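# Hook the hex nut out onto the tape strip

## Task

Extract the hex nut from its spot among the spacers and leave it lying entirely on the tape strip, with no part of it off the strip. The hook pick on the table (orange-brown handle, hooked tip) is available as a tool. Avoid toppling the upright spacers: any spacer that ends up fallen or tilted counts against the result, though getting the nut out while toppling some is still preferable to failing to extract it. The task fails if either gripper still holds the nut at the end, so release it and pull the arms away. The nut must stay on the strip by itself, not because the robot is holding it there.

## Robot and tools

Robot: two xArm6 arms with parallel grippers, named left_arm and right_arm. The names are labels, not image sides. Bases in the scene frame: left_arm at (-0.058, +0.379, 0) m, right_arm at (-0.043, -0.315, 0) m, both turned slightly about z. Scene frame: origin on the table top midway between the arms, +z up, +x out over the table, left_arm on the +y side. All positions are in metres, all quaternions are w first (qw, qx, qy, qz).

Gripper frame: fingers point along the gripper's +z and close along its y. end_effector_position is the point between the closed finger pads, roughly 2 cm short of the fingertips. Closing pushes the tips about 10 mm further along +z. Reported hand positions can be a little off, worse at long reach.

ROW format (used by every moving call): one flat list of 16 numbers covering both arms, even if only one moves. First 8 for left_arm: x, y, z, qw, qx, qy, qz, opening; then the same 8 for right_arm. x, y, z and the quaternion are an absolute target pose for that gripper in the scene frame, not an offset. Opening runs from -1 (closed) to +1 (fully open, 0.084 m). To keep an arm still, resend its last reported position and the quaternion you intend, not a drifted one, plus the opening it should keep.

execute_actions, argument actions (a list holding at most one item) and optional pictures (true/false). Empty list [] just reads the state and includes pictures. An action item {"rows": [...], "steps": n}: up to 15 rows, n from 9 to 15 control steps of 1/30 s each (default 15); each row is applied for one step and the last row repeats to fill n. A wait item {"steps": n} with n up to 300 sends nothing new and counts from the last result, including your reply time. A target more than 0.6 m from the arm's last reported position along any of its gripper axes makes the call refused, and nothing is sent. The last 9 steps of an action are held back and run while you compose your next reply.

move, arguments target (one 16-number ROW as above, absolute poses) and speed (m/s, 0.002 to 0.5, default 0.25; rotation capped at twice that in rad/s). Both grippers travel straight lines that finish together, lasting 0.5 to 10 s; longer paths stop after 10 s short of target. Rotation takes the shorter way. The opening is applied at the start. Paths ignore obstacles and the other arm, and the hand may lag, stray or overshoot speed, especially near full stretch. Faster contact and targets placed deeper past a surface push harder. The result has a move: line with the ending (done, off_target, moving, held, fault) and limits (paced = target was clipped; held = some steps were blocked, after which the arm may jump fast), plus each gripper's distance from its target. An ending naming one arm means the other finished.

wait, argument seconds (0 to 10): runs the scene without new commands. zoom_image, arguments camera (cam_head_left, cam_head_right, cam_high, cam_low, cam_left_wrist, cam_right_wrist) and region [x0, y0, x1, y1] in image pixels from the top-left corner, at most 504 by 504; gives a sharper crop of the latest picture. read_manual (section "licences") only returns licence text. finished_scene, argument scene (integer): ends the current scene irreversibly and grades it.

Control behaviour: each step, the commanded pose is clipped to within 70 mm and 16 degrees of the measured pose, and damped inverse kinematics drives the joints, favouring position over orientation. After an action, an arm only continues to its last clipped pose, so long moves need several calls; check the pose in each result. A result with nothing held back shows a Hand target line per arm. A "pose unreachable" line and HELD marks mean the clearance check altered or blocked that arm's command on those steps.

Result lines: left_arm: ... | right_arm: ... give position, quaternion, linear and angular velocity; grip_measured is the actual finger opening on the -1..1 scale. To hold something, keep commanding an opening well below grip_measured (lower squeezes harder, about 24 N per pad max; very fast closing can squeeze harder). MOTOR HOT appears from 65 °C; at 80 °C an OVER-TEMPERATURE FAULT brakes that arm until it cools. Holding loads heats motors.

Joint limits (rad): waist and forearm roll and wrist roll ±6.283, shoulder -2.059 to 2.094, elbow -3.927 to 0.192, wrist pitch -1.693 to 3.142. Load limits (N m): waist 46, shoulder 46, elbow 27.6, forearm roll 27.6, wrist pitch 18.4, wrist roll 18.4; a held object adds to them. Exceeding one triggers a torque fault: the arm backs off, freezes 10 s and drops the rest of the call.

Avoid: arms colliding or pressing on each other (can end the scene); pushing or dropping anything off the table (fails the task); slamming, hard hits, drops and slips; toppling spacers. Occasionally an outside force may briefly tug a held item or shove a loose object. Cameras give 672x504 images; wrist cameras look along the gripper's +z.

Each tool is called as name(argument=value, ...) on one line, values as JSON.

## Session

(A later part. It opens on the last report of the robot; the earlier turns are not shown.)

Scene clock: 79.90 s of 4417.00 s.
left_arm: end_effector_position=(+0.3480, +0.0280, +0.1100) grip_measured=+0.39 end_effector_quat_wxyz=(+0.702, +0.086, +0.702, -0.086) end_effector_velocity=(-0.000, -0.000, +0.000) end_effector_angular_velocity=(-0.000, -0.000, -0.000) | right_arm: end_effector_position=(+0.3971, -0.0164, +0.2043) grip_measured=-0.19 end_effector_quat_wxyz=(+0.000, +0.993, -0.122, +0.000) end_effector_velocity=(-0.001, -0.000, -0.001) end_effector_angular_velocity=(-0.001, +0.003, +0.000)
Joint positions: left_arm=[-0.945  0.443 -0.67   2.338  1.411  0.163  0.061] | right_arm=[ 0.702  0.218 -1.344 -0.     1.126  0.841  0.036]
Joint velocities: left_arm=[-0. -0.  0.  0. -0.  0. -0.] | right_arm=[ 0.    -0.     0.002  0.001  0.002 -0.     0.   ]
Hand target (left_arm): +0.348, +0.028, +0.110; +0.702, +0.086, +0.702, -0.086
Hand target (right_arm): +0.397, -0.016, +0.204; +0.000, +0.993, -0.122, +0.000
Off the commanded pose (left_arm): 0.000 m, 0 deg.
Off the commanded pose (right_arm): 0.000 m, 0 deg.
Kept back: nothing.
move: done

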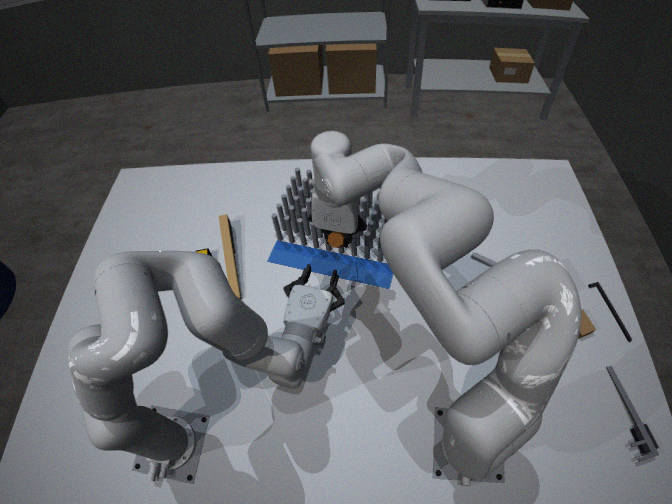

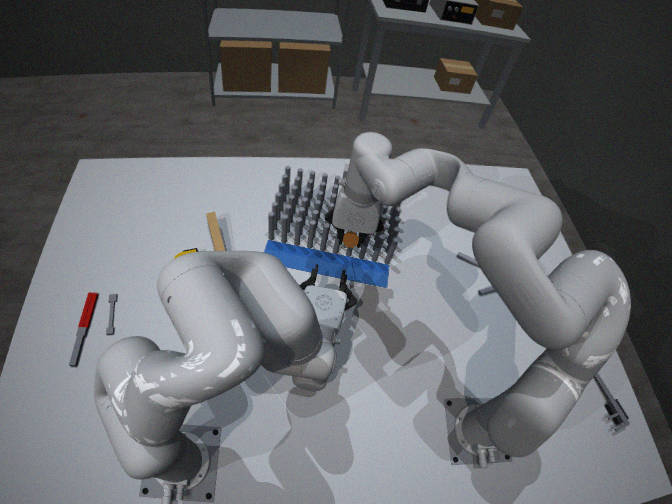

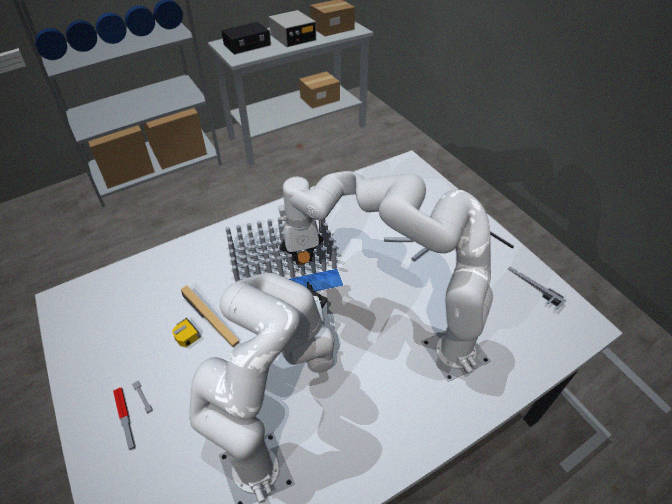

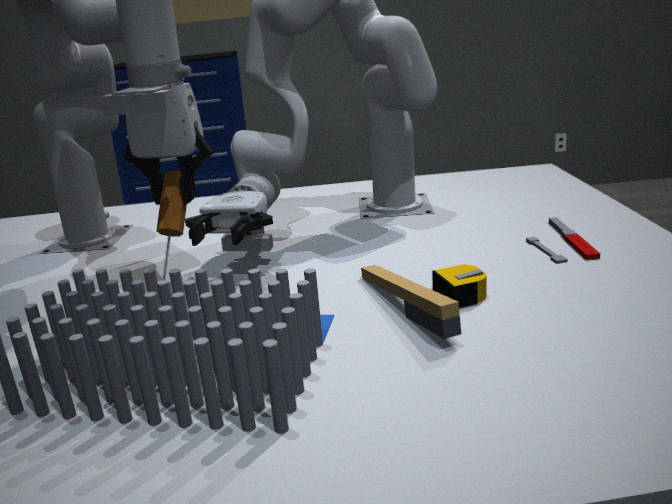

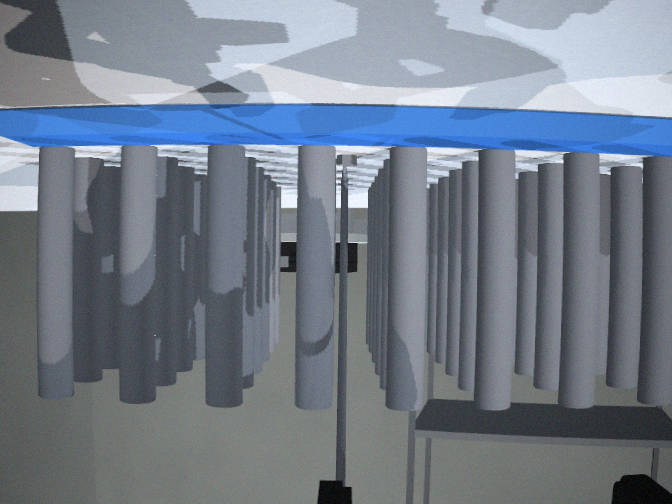

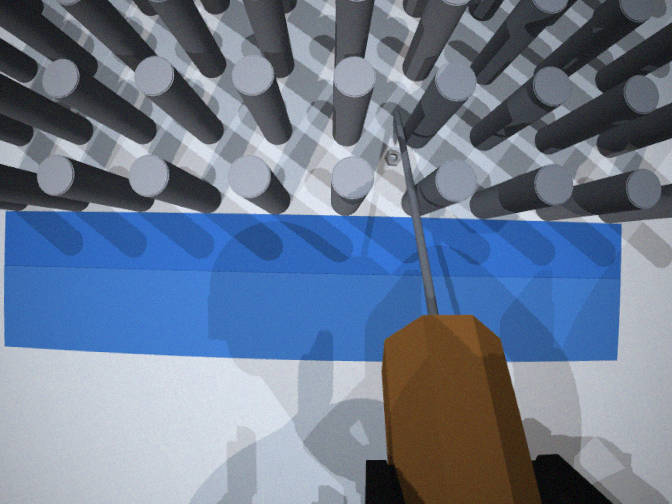

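move(target=[0.348,0.028,0.11,0.7018,0.0862,0.7018,-0.0862,0.4,0.3884,-0.0140,0.204,0,0.9925,-0.1219,0,-0.8], speed=0.012)

zoom_image(camera="cam_left_wrist", region=[295,140,415,230])

zoom_image(camera="cam_right_wrist", region=[340,80,460,200])

Scene clock: 81.23 s of 4417.00 s.
left_arm: end_effector_position=(+0.3480, +0.0280, +0.1100) grip_measured=+0.39 end_effector_quat_wxyz=(+0.702, +0.086, +0.702, -0.086) end_effector_velocity=(+0.000, +0.000, +0.000) end_effector_angular_velocity=(-0.000, +0.000, +0.001) | right_arm: end_effector_position=(+0.3884, -0.0140, +0.2040) grip_measured=-0.19 end_effector_quat_wxyz=(-0.000, +0.993, -0.122, +0.000) end_effector_velocity=(-0.001, +0.000, -0.001) end_effector_angular_velocity=(-0.001, -0.000, +0.001)
Joint positions: left_arm=[-0.945  0.443 -0.67   2.338  1.411  0.163  0.061] | right_arm=[ 0.715  0.198 -1.317  0.     1.119  0.854  0.036]
Joint velocities: left_arm=[ 0.    -0.    -0.    -0.    -0.001  0.     0.   ] | right_arm=[ 0.001 -0.001  0.003 -0.001 -0.002  0.     0.   ]
Hand target (left_arm): +0.348, +0.028, +0.110; +0.702, +0.086, +0.702, -0.086
Hand target (right_arm): +0.388, -0.014, +0.204; -0.000, +0.993, -0.122, -0.000
Off the commanded pose (left_arm): 0.000 m, 0 deg.
Off the commanded pose (right_arm): 0.000 m, 0 deg.
Kept back: nothing.
move: done

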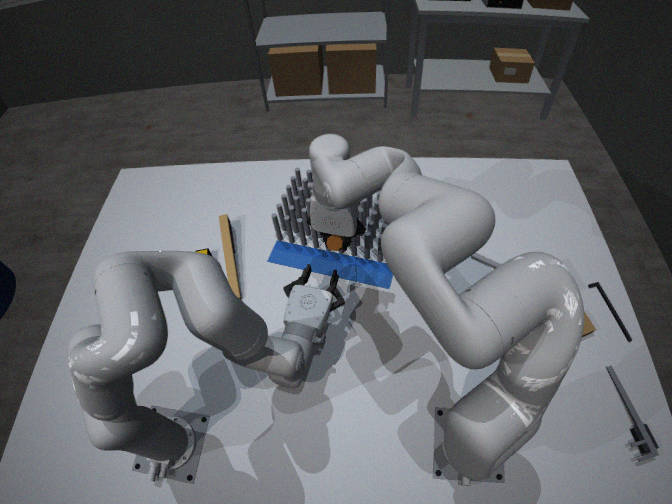

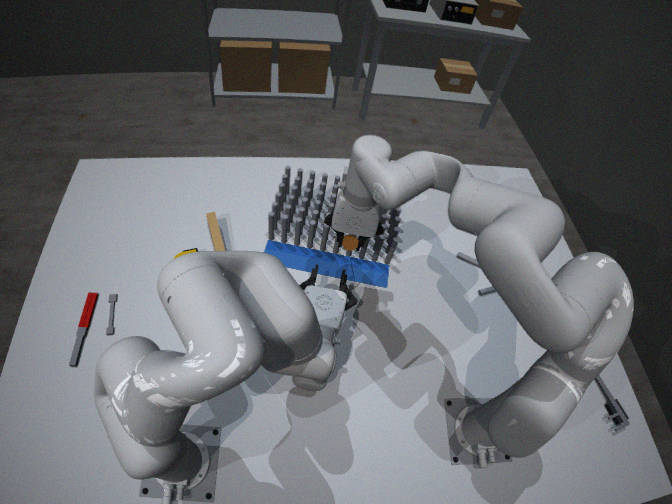

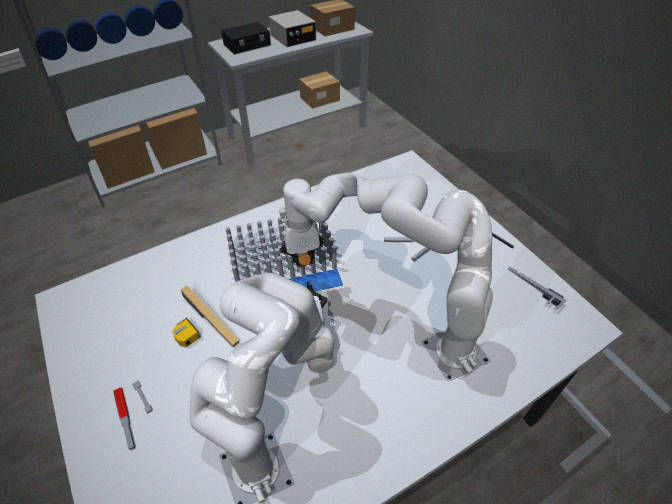

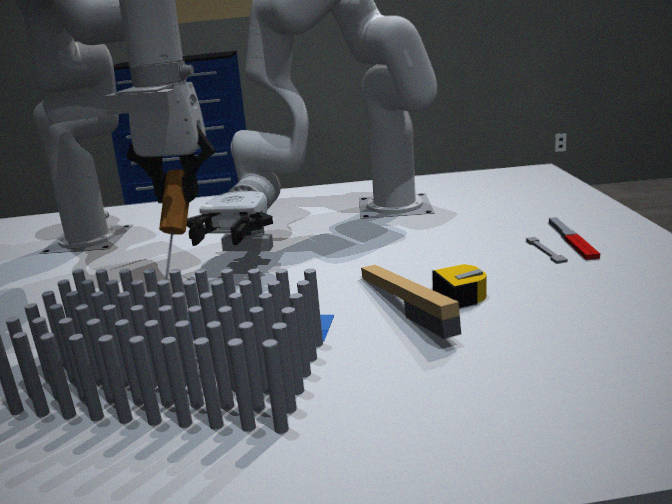

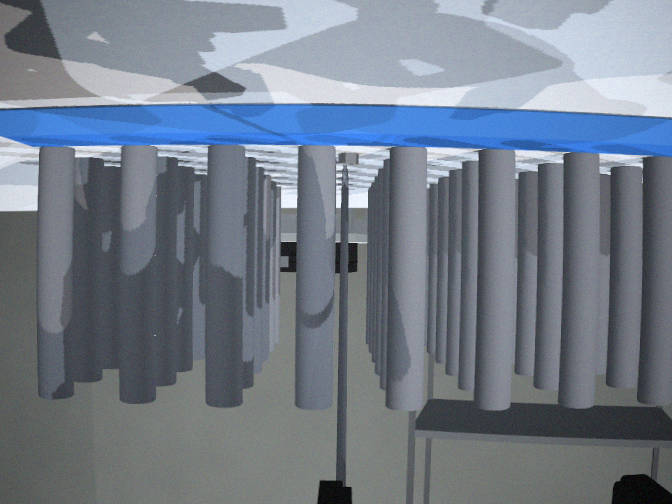

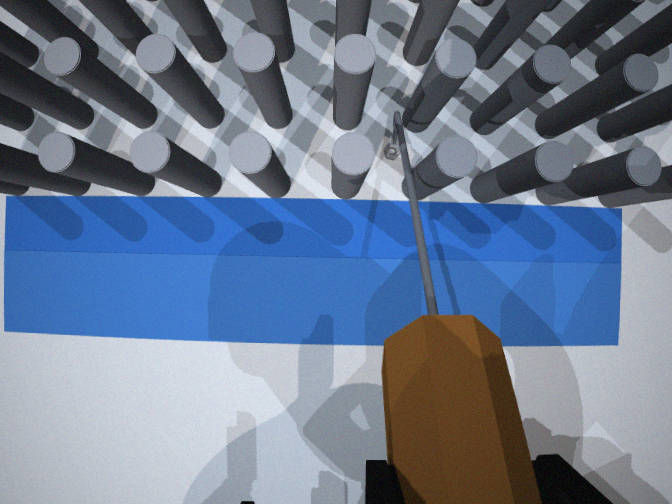

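Region (295, 140, 415, 230) of cam_left_wrist's 672x504 image, scaled by 4.200, with more detail than that image has; it fills the top 378 rows of this view, and the rest is white.

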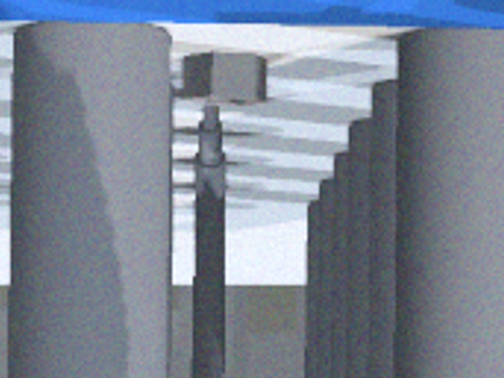

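Region (340, 80, 460, 200) of cam_right_wrist's 672x504 image, scaled by 4.200, with more detail than that image has.

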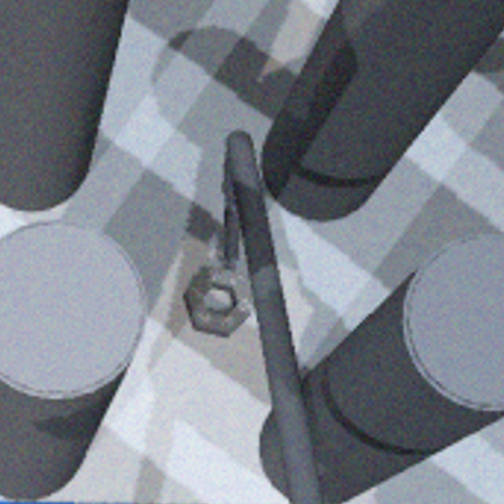

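move(target=[0.348,0.028,0.11,0.7018,0.0862,0.7018,-0.0862,0.4,0.3915,-0.0138,0.2043,0,0.9925,-0.1219,0,-0.8], speed=0.015)

move(target=[0.348,0.028,0.11,0.7018,0.0862,0.7018,-0.0862,0.4,0.3762,-0.0097,0.204,0,0.9925,-0.1219,0,-0.8], speed=0.015)

zoom_image(camera="cam_left_wrist", region=[295,140,415,230])

zoom_image(camera="cam_right_wrist", region=[340,80,460,200])

Scene clock: 83.10 s of 4417.00 s.
left_arm: end_effector_position=(+0.3480, +0.0280, +0.1100) grip_measured=+0.39 end_effector_quat_wxyz=(+0.702, +0.086, +0.702, -0.086) end_effector_velocity=(-0.000, +0.000, -0.000) end_effector_angular_velocity=(+0.001, +0.001, +0.000) | right_arm: end_effector_position=(+0.3915, -0.0138, +0.2043) grip_measured=-0.19 end_effector_quat_wxyz=(+0.000, +0.993, -0.122, -0.000) end_effector_velocity=(-0.000, +0.001, +0.000) end_effector_angular_velocity=(+0.000, +0.000, +0.001)
Joint positions: left_arm=[-0.945  0.443 -0.67   2.338  1.411  0.163  0.061] | right_arm=[ 0.712  0.207 -1.329 -0.     1.122  0.851  0.036]
Joint velocities: left_arm=[ 0.     0.     0.    -0.    -0.001 -0.    -0.   ] | right_arm=[ 0.001  0.    -0.001  0.001  0.    -0.    -0.   ]
Hand target (left_arm): +0.348, +0.028, +0.110; +0.702, +0.086, +0.702, -0.086
Hand target (right_arm): +0.391, -0.014, +0.204; +0.000, +0.993, -0.122, +0.000
Off the commanded pose (left_arm): 0.000 m, 0 deg.
Off the commanded pose (right_arm): 0.000 m, 0 deg.
Kept back: nothing.
move: done

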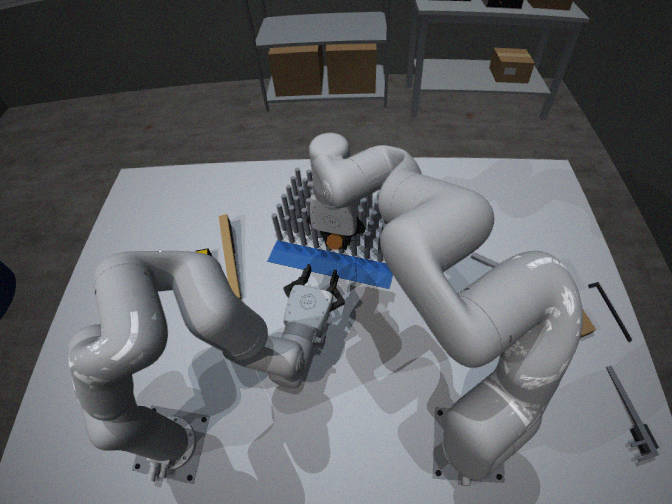

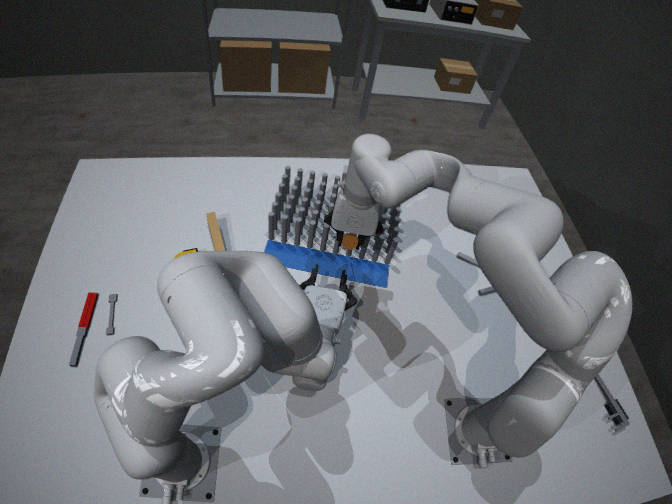

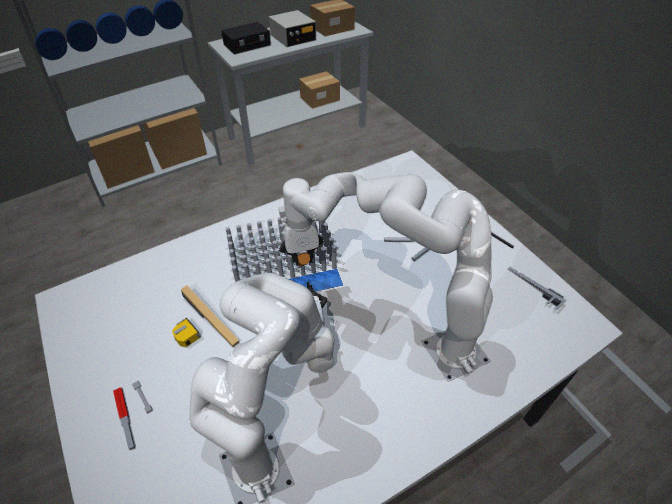

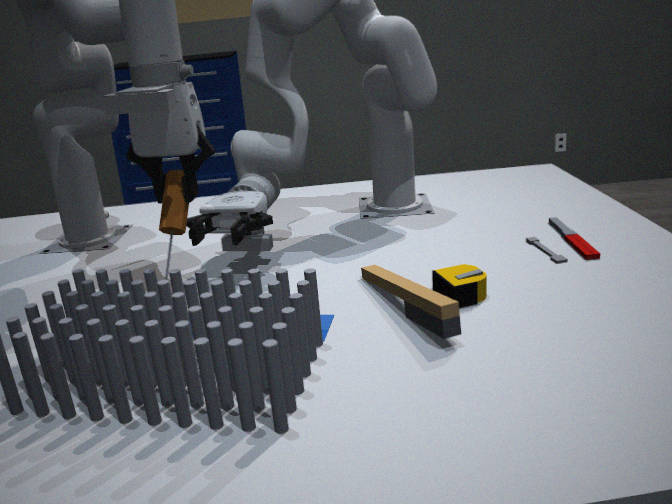

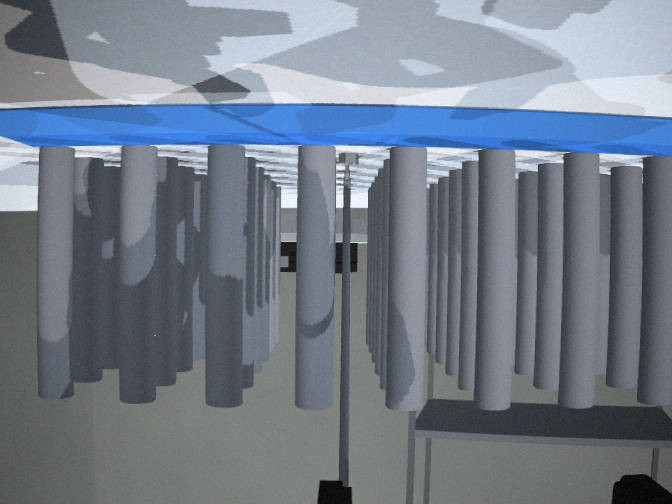

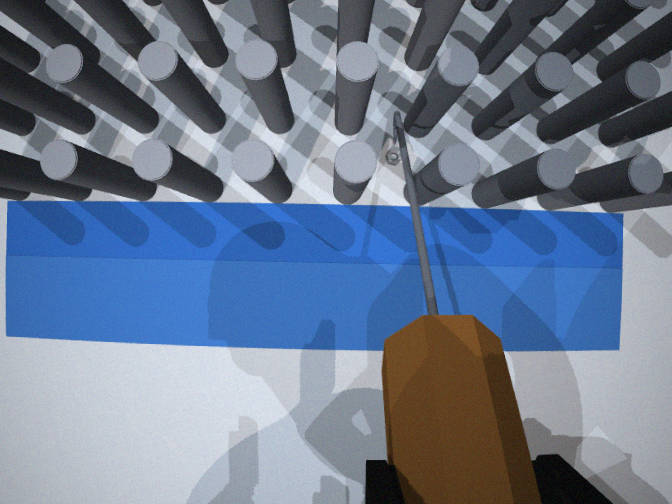

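Scene clock: 84.37 s of 4417.00 s.
left_arm: end_effector_position=(+0.3480, +0.0280, +0.1100) grip_measured=+0.39 end_effector_quat_wxyz=(+0.702, +0.086, +0.702, -0.086) end_effector_velocity=(+0.000, +0.000, +0.000) end_effector_angular_velocity=(-0.000, -0.001, -0.000) | right_arm: end_effector_position=(+0.3762, -0.0097, +0.2040) grip_measured=-0.19 end_effector_quat_wxyz=(-0.000, +0.993, -0.122, -0.000) end_effector_velocity=(+0.000, -0.001, +0.000) end_effector_angular_velocity=(+0.001, -0.001, -0.002)
Joint positions: left_arm=[-0.945  0.443 -0.67   2.338  1.411  0.163  0.061] | right_arm=[ 0.735  0.173 -1.284  0.     1.111  0.874  0.036]
Joint velocities: left_arm=[ 0.     0.    -0.     0.     0.001 -0.    -0.   ] | right_arm=[-0.001 -0.002  0.001  0.    -0.     0.001 -0.   ]
Hand target (left_arm): +0.348, +0.028, +0.110; +0.702, +0.086, +0.702, -0.086
Hand target (right_arm): +0.376, -0.010, +0.204; -0.000, +0.993, -0.122, -0.000
Off the commanded pose (left_arm): 0.000 m, 0 deg.
Off the commanded pose (right_arm): 0.000 m, 0 deg.
Kept back: nothing.
move: done

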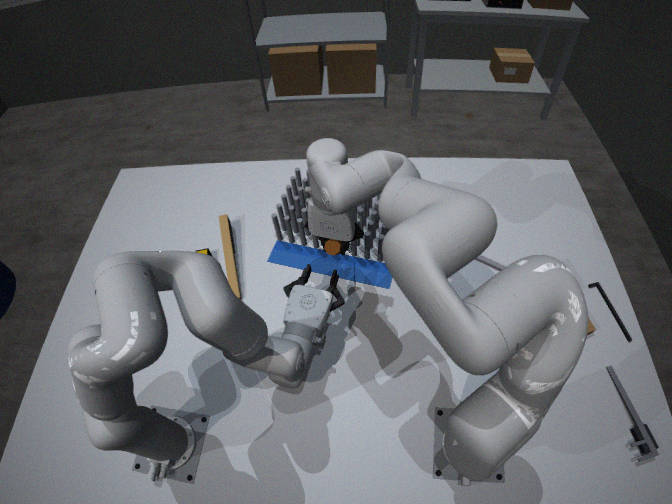

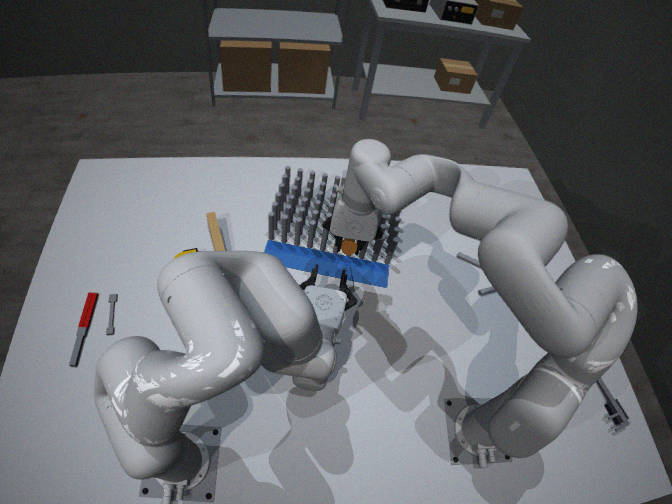

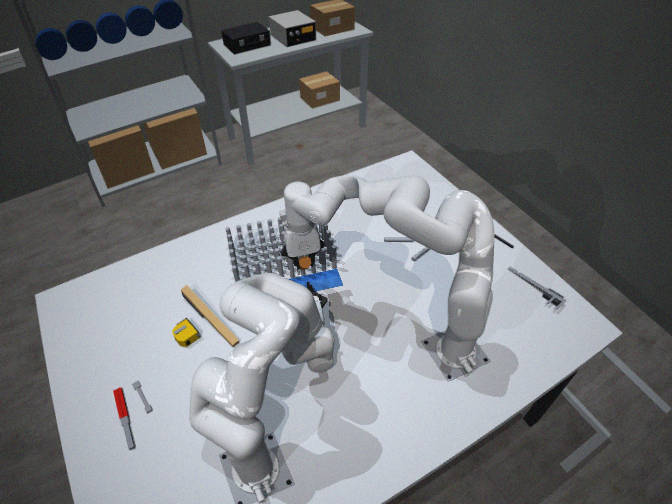

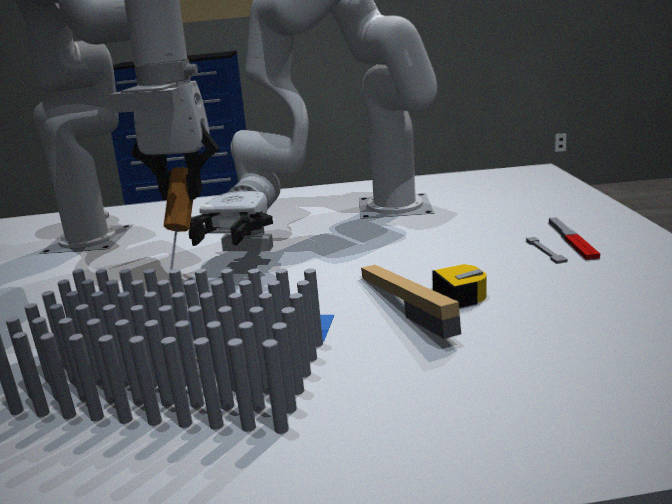

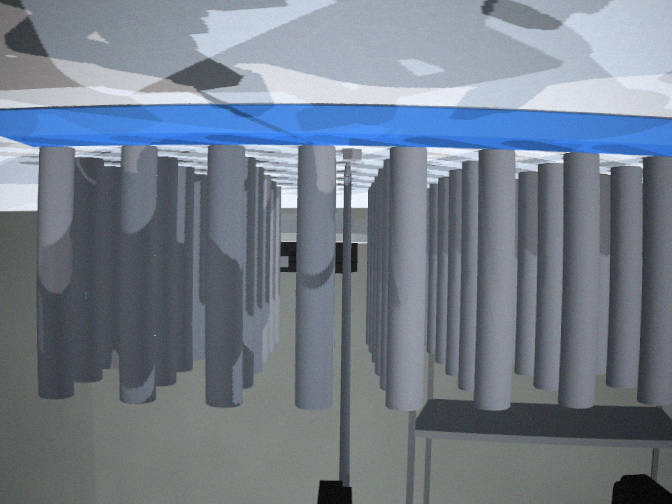

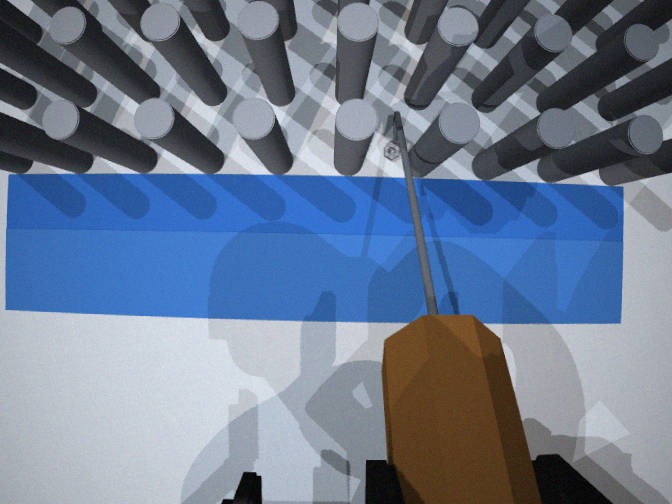

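Region (295, 140, 415, 230) of cam_left_wrist's 672x504 image, scaled by 4.200, with more detail than that image has; it fills the top 378 rows of this view, and the rest is white.

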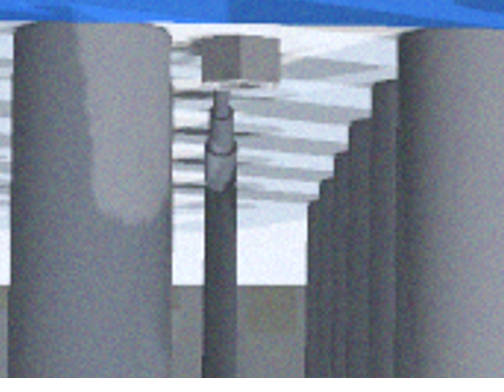

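Region (340, 80, 460, 200) of cam_right_wrist's 672x504 image, scaled by 4.200, with more detail than that image has.

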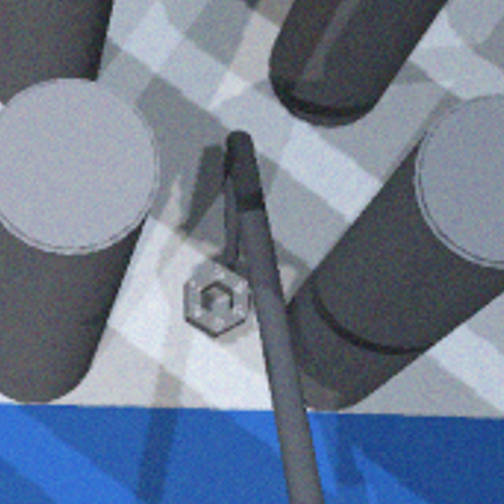

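move(target=[0.348,0.028,0.11,0.7018,0.0862,0.7018,-0.0862,0.4,0.3794,-0.0088,0.2043,0,0.9925,-0.1219,0,-0.8], speed=0.015)

move(target=[0.348,0.028,0.11,0.7018,0.0862,0.7018,-0.0862,0.4,0.3600,-0.0039,0.204,0,0.9925,-0.1219,0,-0.8], speed=0.018)

zoom_image(camera="cam_left_wrist", region=[295,110,415,200])

zoom_image(camera="cam_right_wrist", region=[340,80,460,200])

Scene clock: 85.70 s of 4417.00 s.
left_arm: end_effector_position=(+0.3480, +0.0280, +0.1100) grip_measured=+0.39 end_effector_quat_wxyz=(+0.702, +0.086, +0.702, -0.086) end_effector_velocity=(-0.000, +0.000, -0.001) end_effector_angular_velocity=(+0.001, +0.001, +0.000) | right_arm: end_effector_position=(+0.3794, -0.0088, +0.2043) grip_measured=-0.19 end_effector_quat_wxyz=(+0.000, +0.993, -0.122, -0.000) end_effector_velocity=(+0.000, +0.001, +0.001) end_effector_angular_velocity=(+0.002, -0.002, +0.000)
Joint positions: left_arm=[-0.945  0.443 -0.67   2.338  1.411  0.163  0.061] | right_arm=[ 0.733  0.183 -1.298  0.     1.115  0.872  0.036]
Joint velocities: left_arm=[ 0.     0.001  0.    -0.    -0.     0.     0.   ] | right_arm=[ 0.001 -0.001 -0.003 -0.     0.     0.    -0.   ]
Hand target (left_arm): +0.348, +0.028, +0.110; +0.702, +0.086, +0.702, -0.086
Hand target (right_arm): +0.379, -0.009, +0.204; +0.000, +0.993, -0.122, +0.000
Off the commanded pose (left_arm): 0.000 m, 0 deg.
Off the commanded pose (right_arm): 0.000 m, 0 deg.
Kept back: nothing.
move: done

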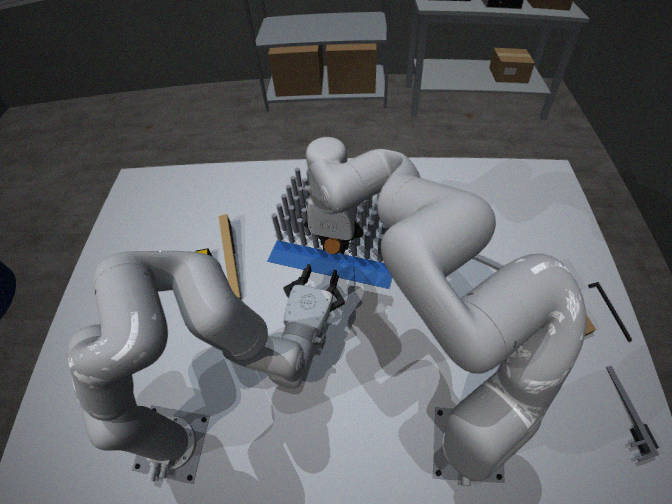

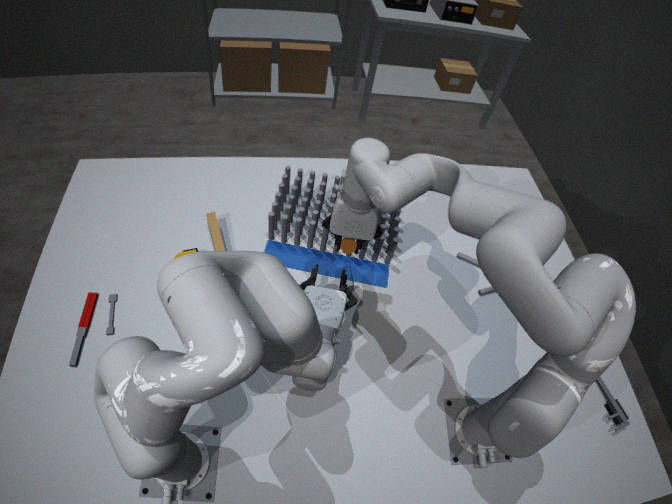

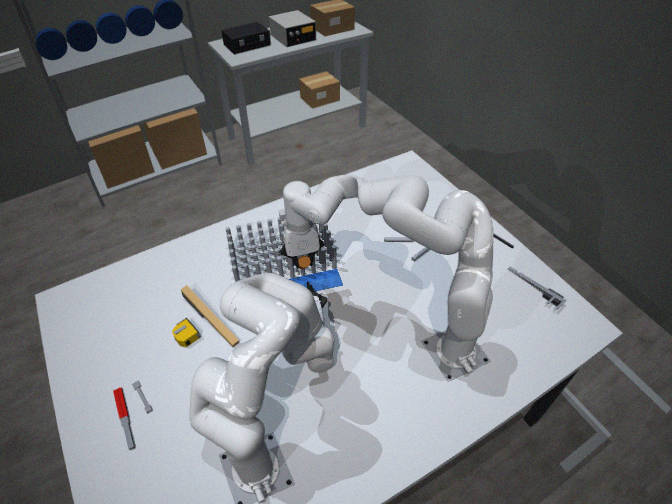

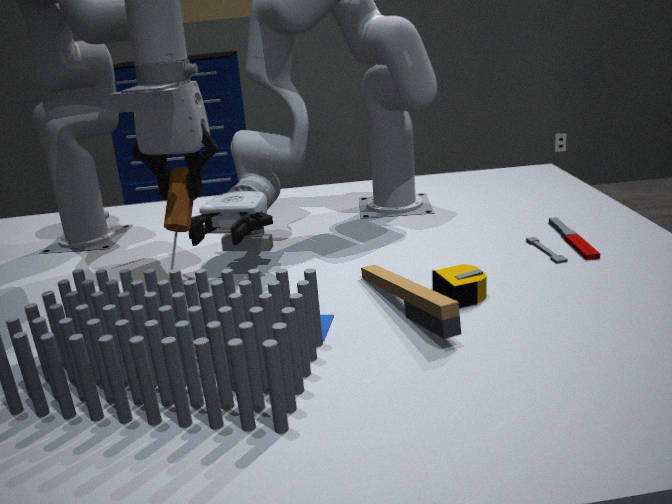

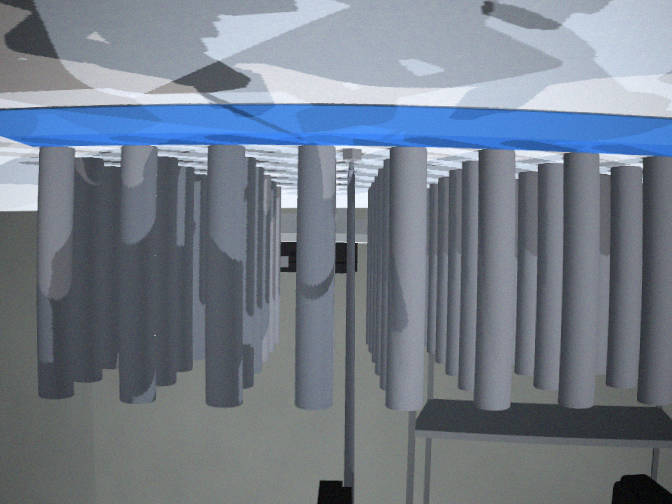

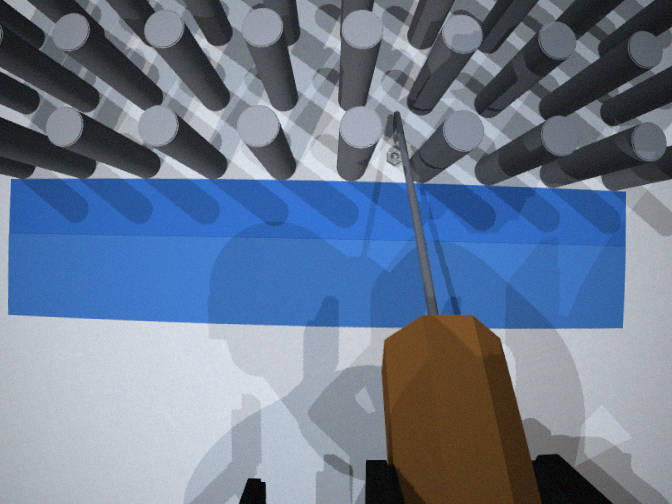

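Scene clock: 87.03 s of 4417.00 s.
left_arm: end_effector_position=(+0.3480, +0.0280, +0.1100) grip_measured=+0.39 end_effector_quat_wxyz=(+0.702, +0.086, +0.702, -0.086) end_effector_velocity=(+0.000, +0.000, -0.000) end_effector_angular_velocity=(-0.000, +0.001, +0.000) | right_arm: end_effector_position=(+0.3600, -0.0039, +0.2040) grip_measured=-0.19 end_effector_quat_wxyz=(-0.000, +0.993, -0.122, -0.000) end_effector_velocity=(+0.000, -0.000, +0.001) end_effector_angular_velocity=(+0.002, -0.002, -0.002)
Joint positions: left_arm=[-0.945  0.443 -0.67   2.338  1.411  0.163  0.061] | right_arm=[ 0.763  0.141 -1.243  0.     1.102  0.902  0.036]
Joint velocities: left_arm=[ 0.001 -0.001 -0.    -0.    -0.002 -0.    -0.   ] | right_arm=[-0.001 -0.002  0.001  0.    -0.001  0.001 -0.   ]
Hand target (left_arm): +0.348, +0.028, +0.110; +0.702, +0.086, +0.702, -0.086
Hand target (right_arm): +0.360, -0.004, +0.204; -0.000, +0.993, -0.122, -0.000
Off the commanded pose (left_arm): 0.000 m, 0 deg.
Off the commanded pose (right_arm): 0.000 m, 0 deg.
Kept back: nothing.
move: done

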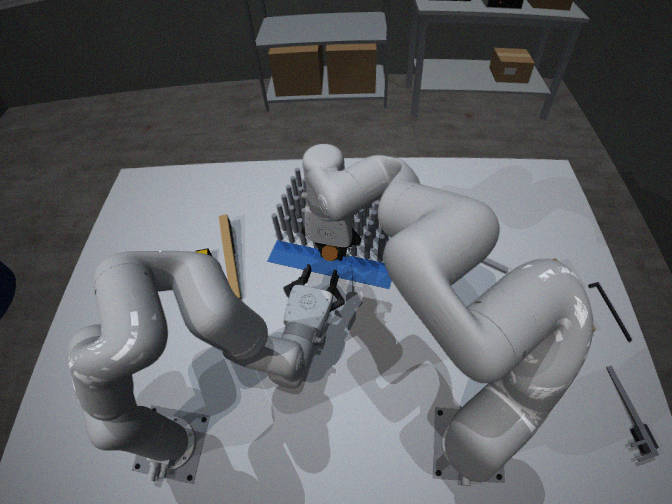

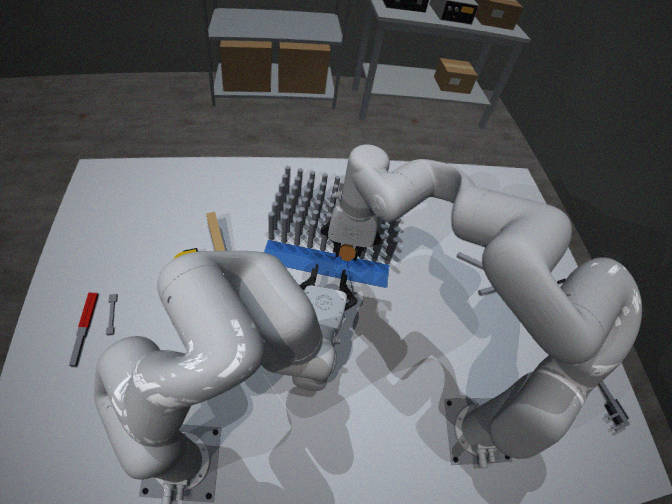

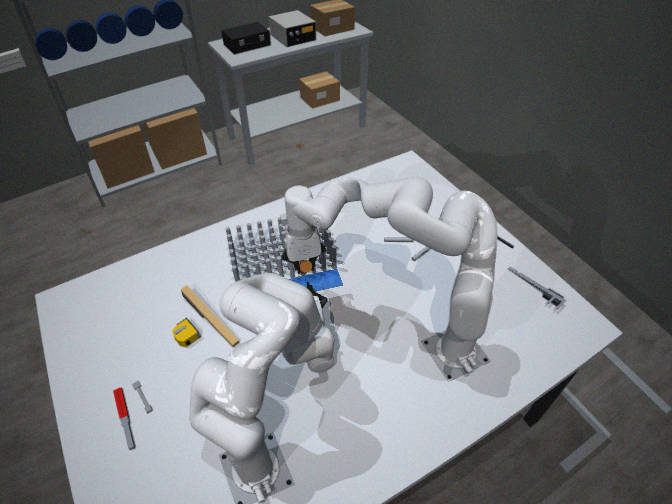

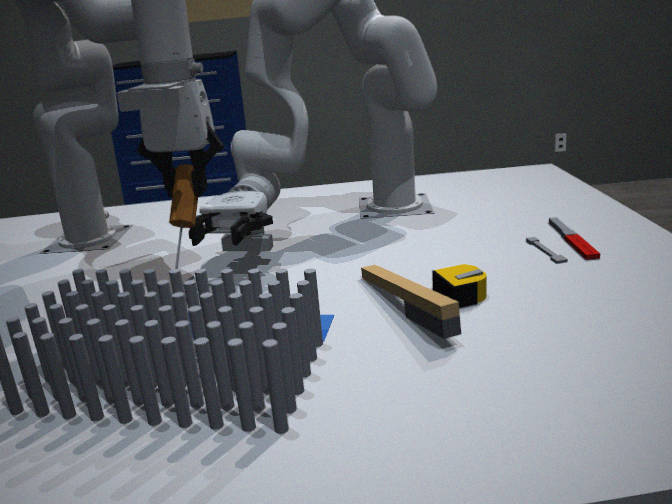

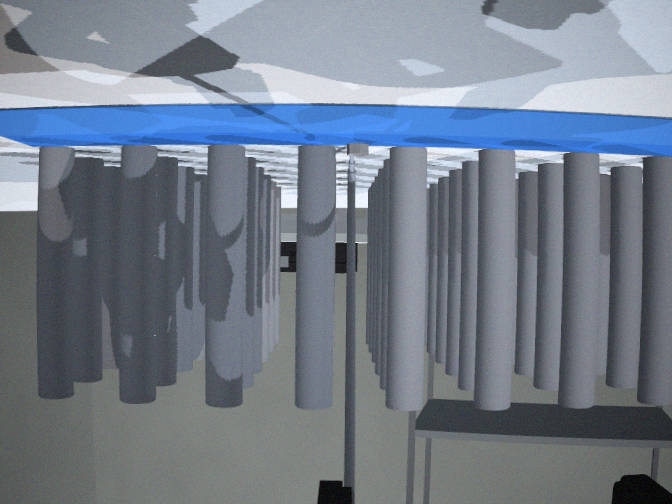

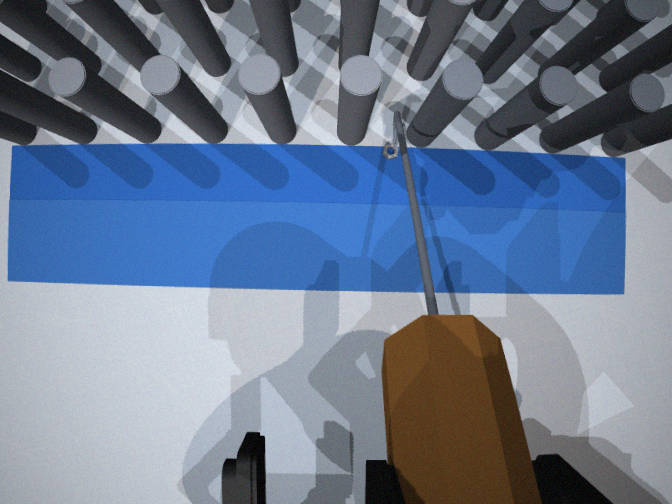

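Region (295, 110, 415, 200) of cam_left_wrist's 672x504 image, scaled by 4.200, with more detail than that image has; it fills the top 378 rows of this view, and the rest is white.

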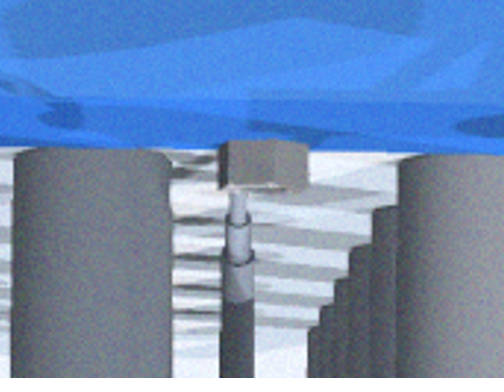

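Region (340, 80, 460, 200) of cam_right_wrist's 672x504 image, scaled by 4.200, with more detail than that image has.

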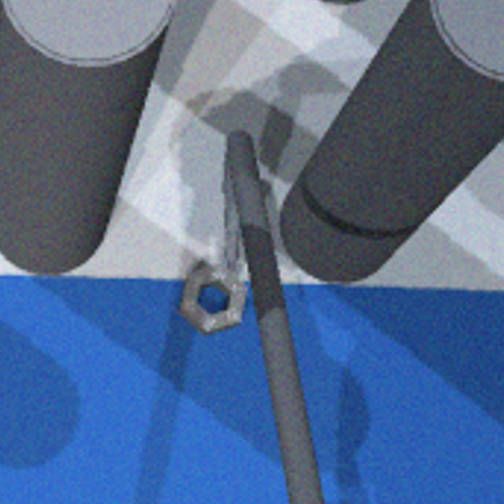

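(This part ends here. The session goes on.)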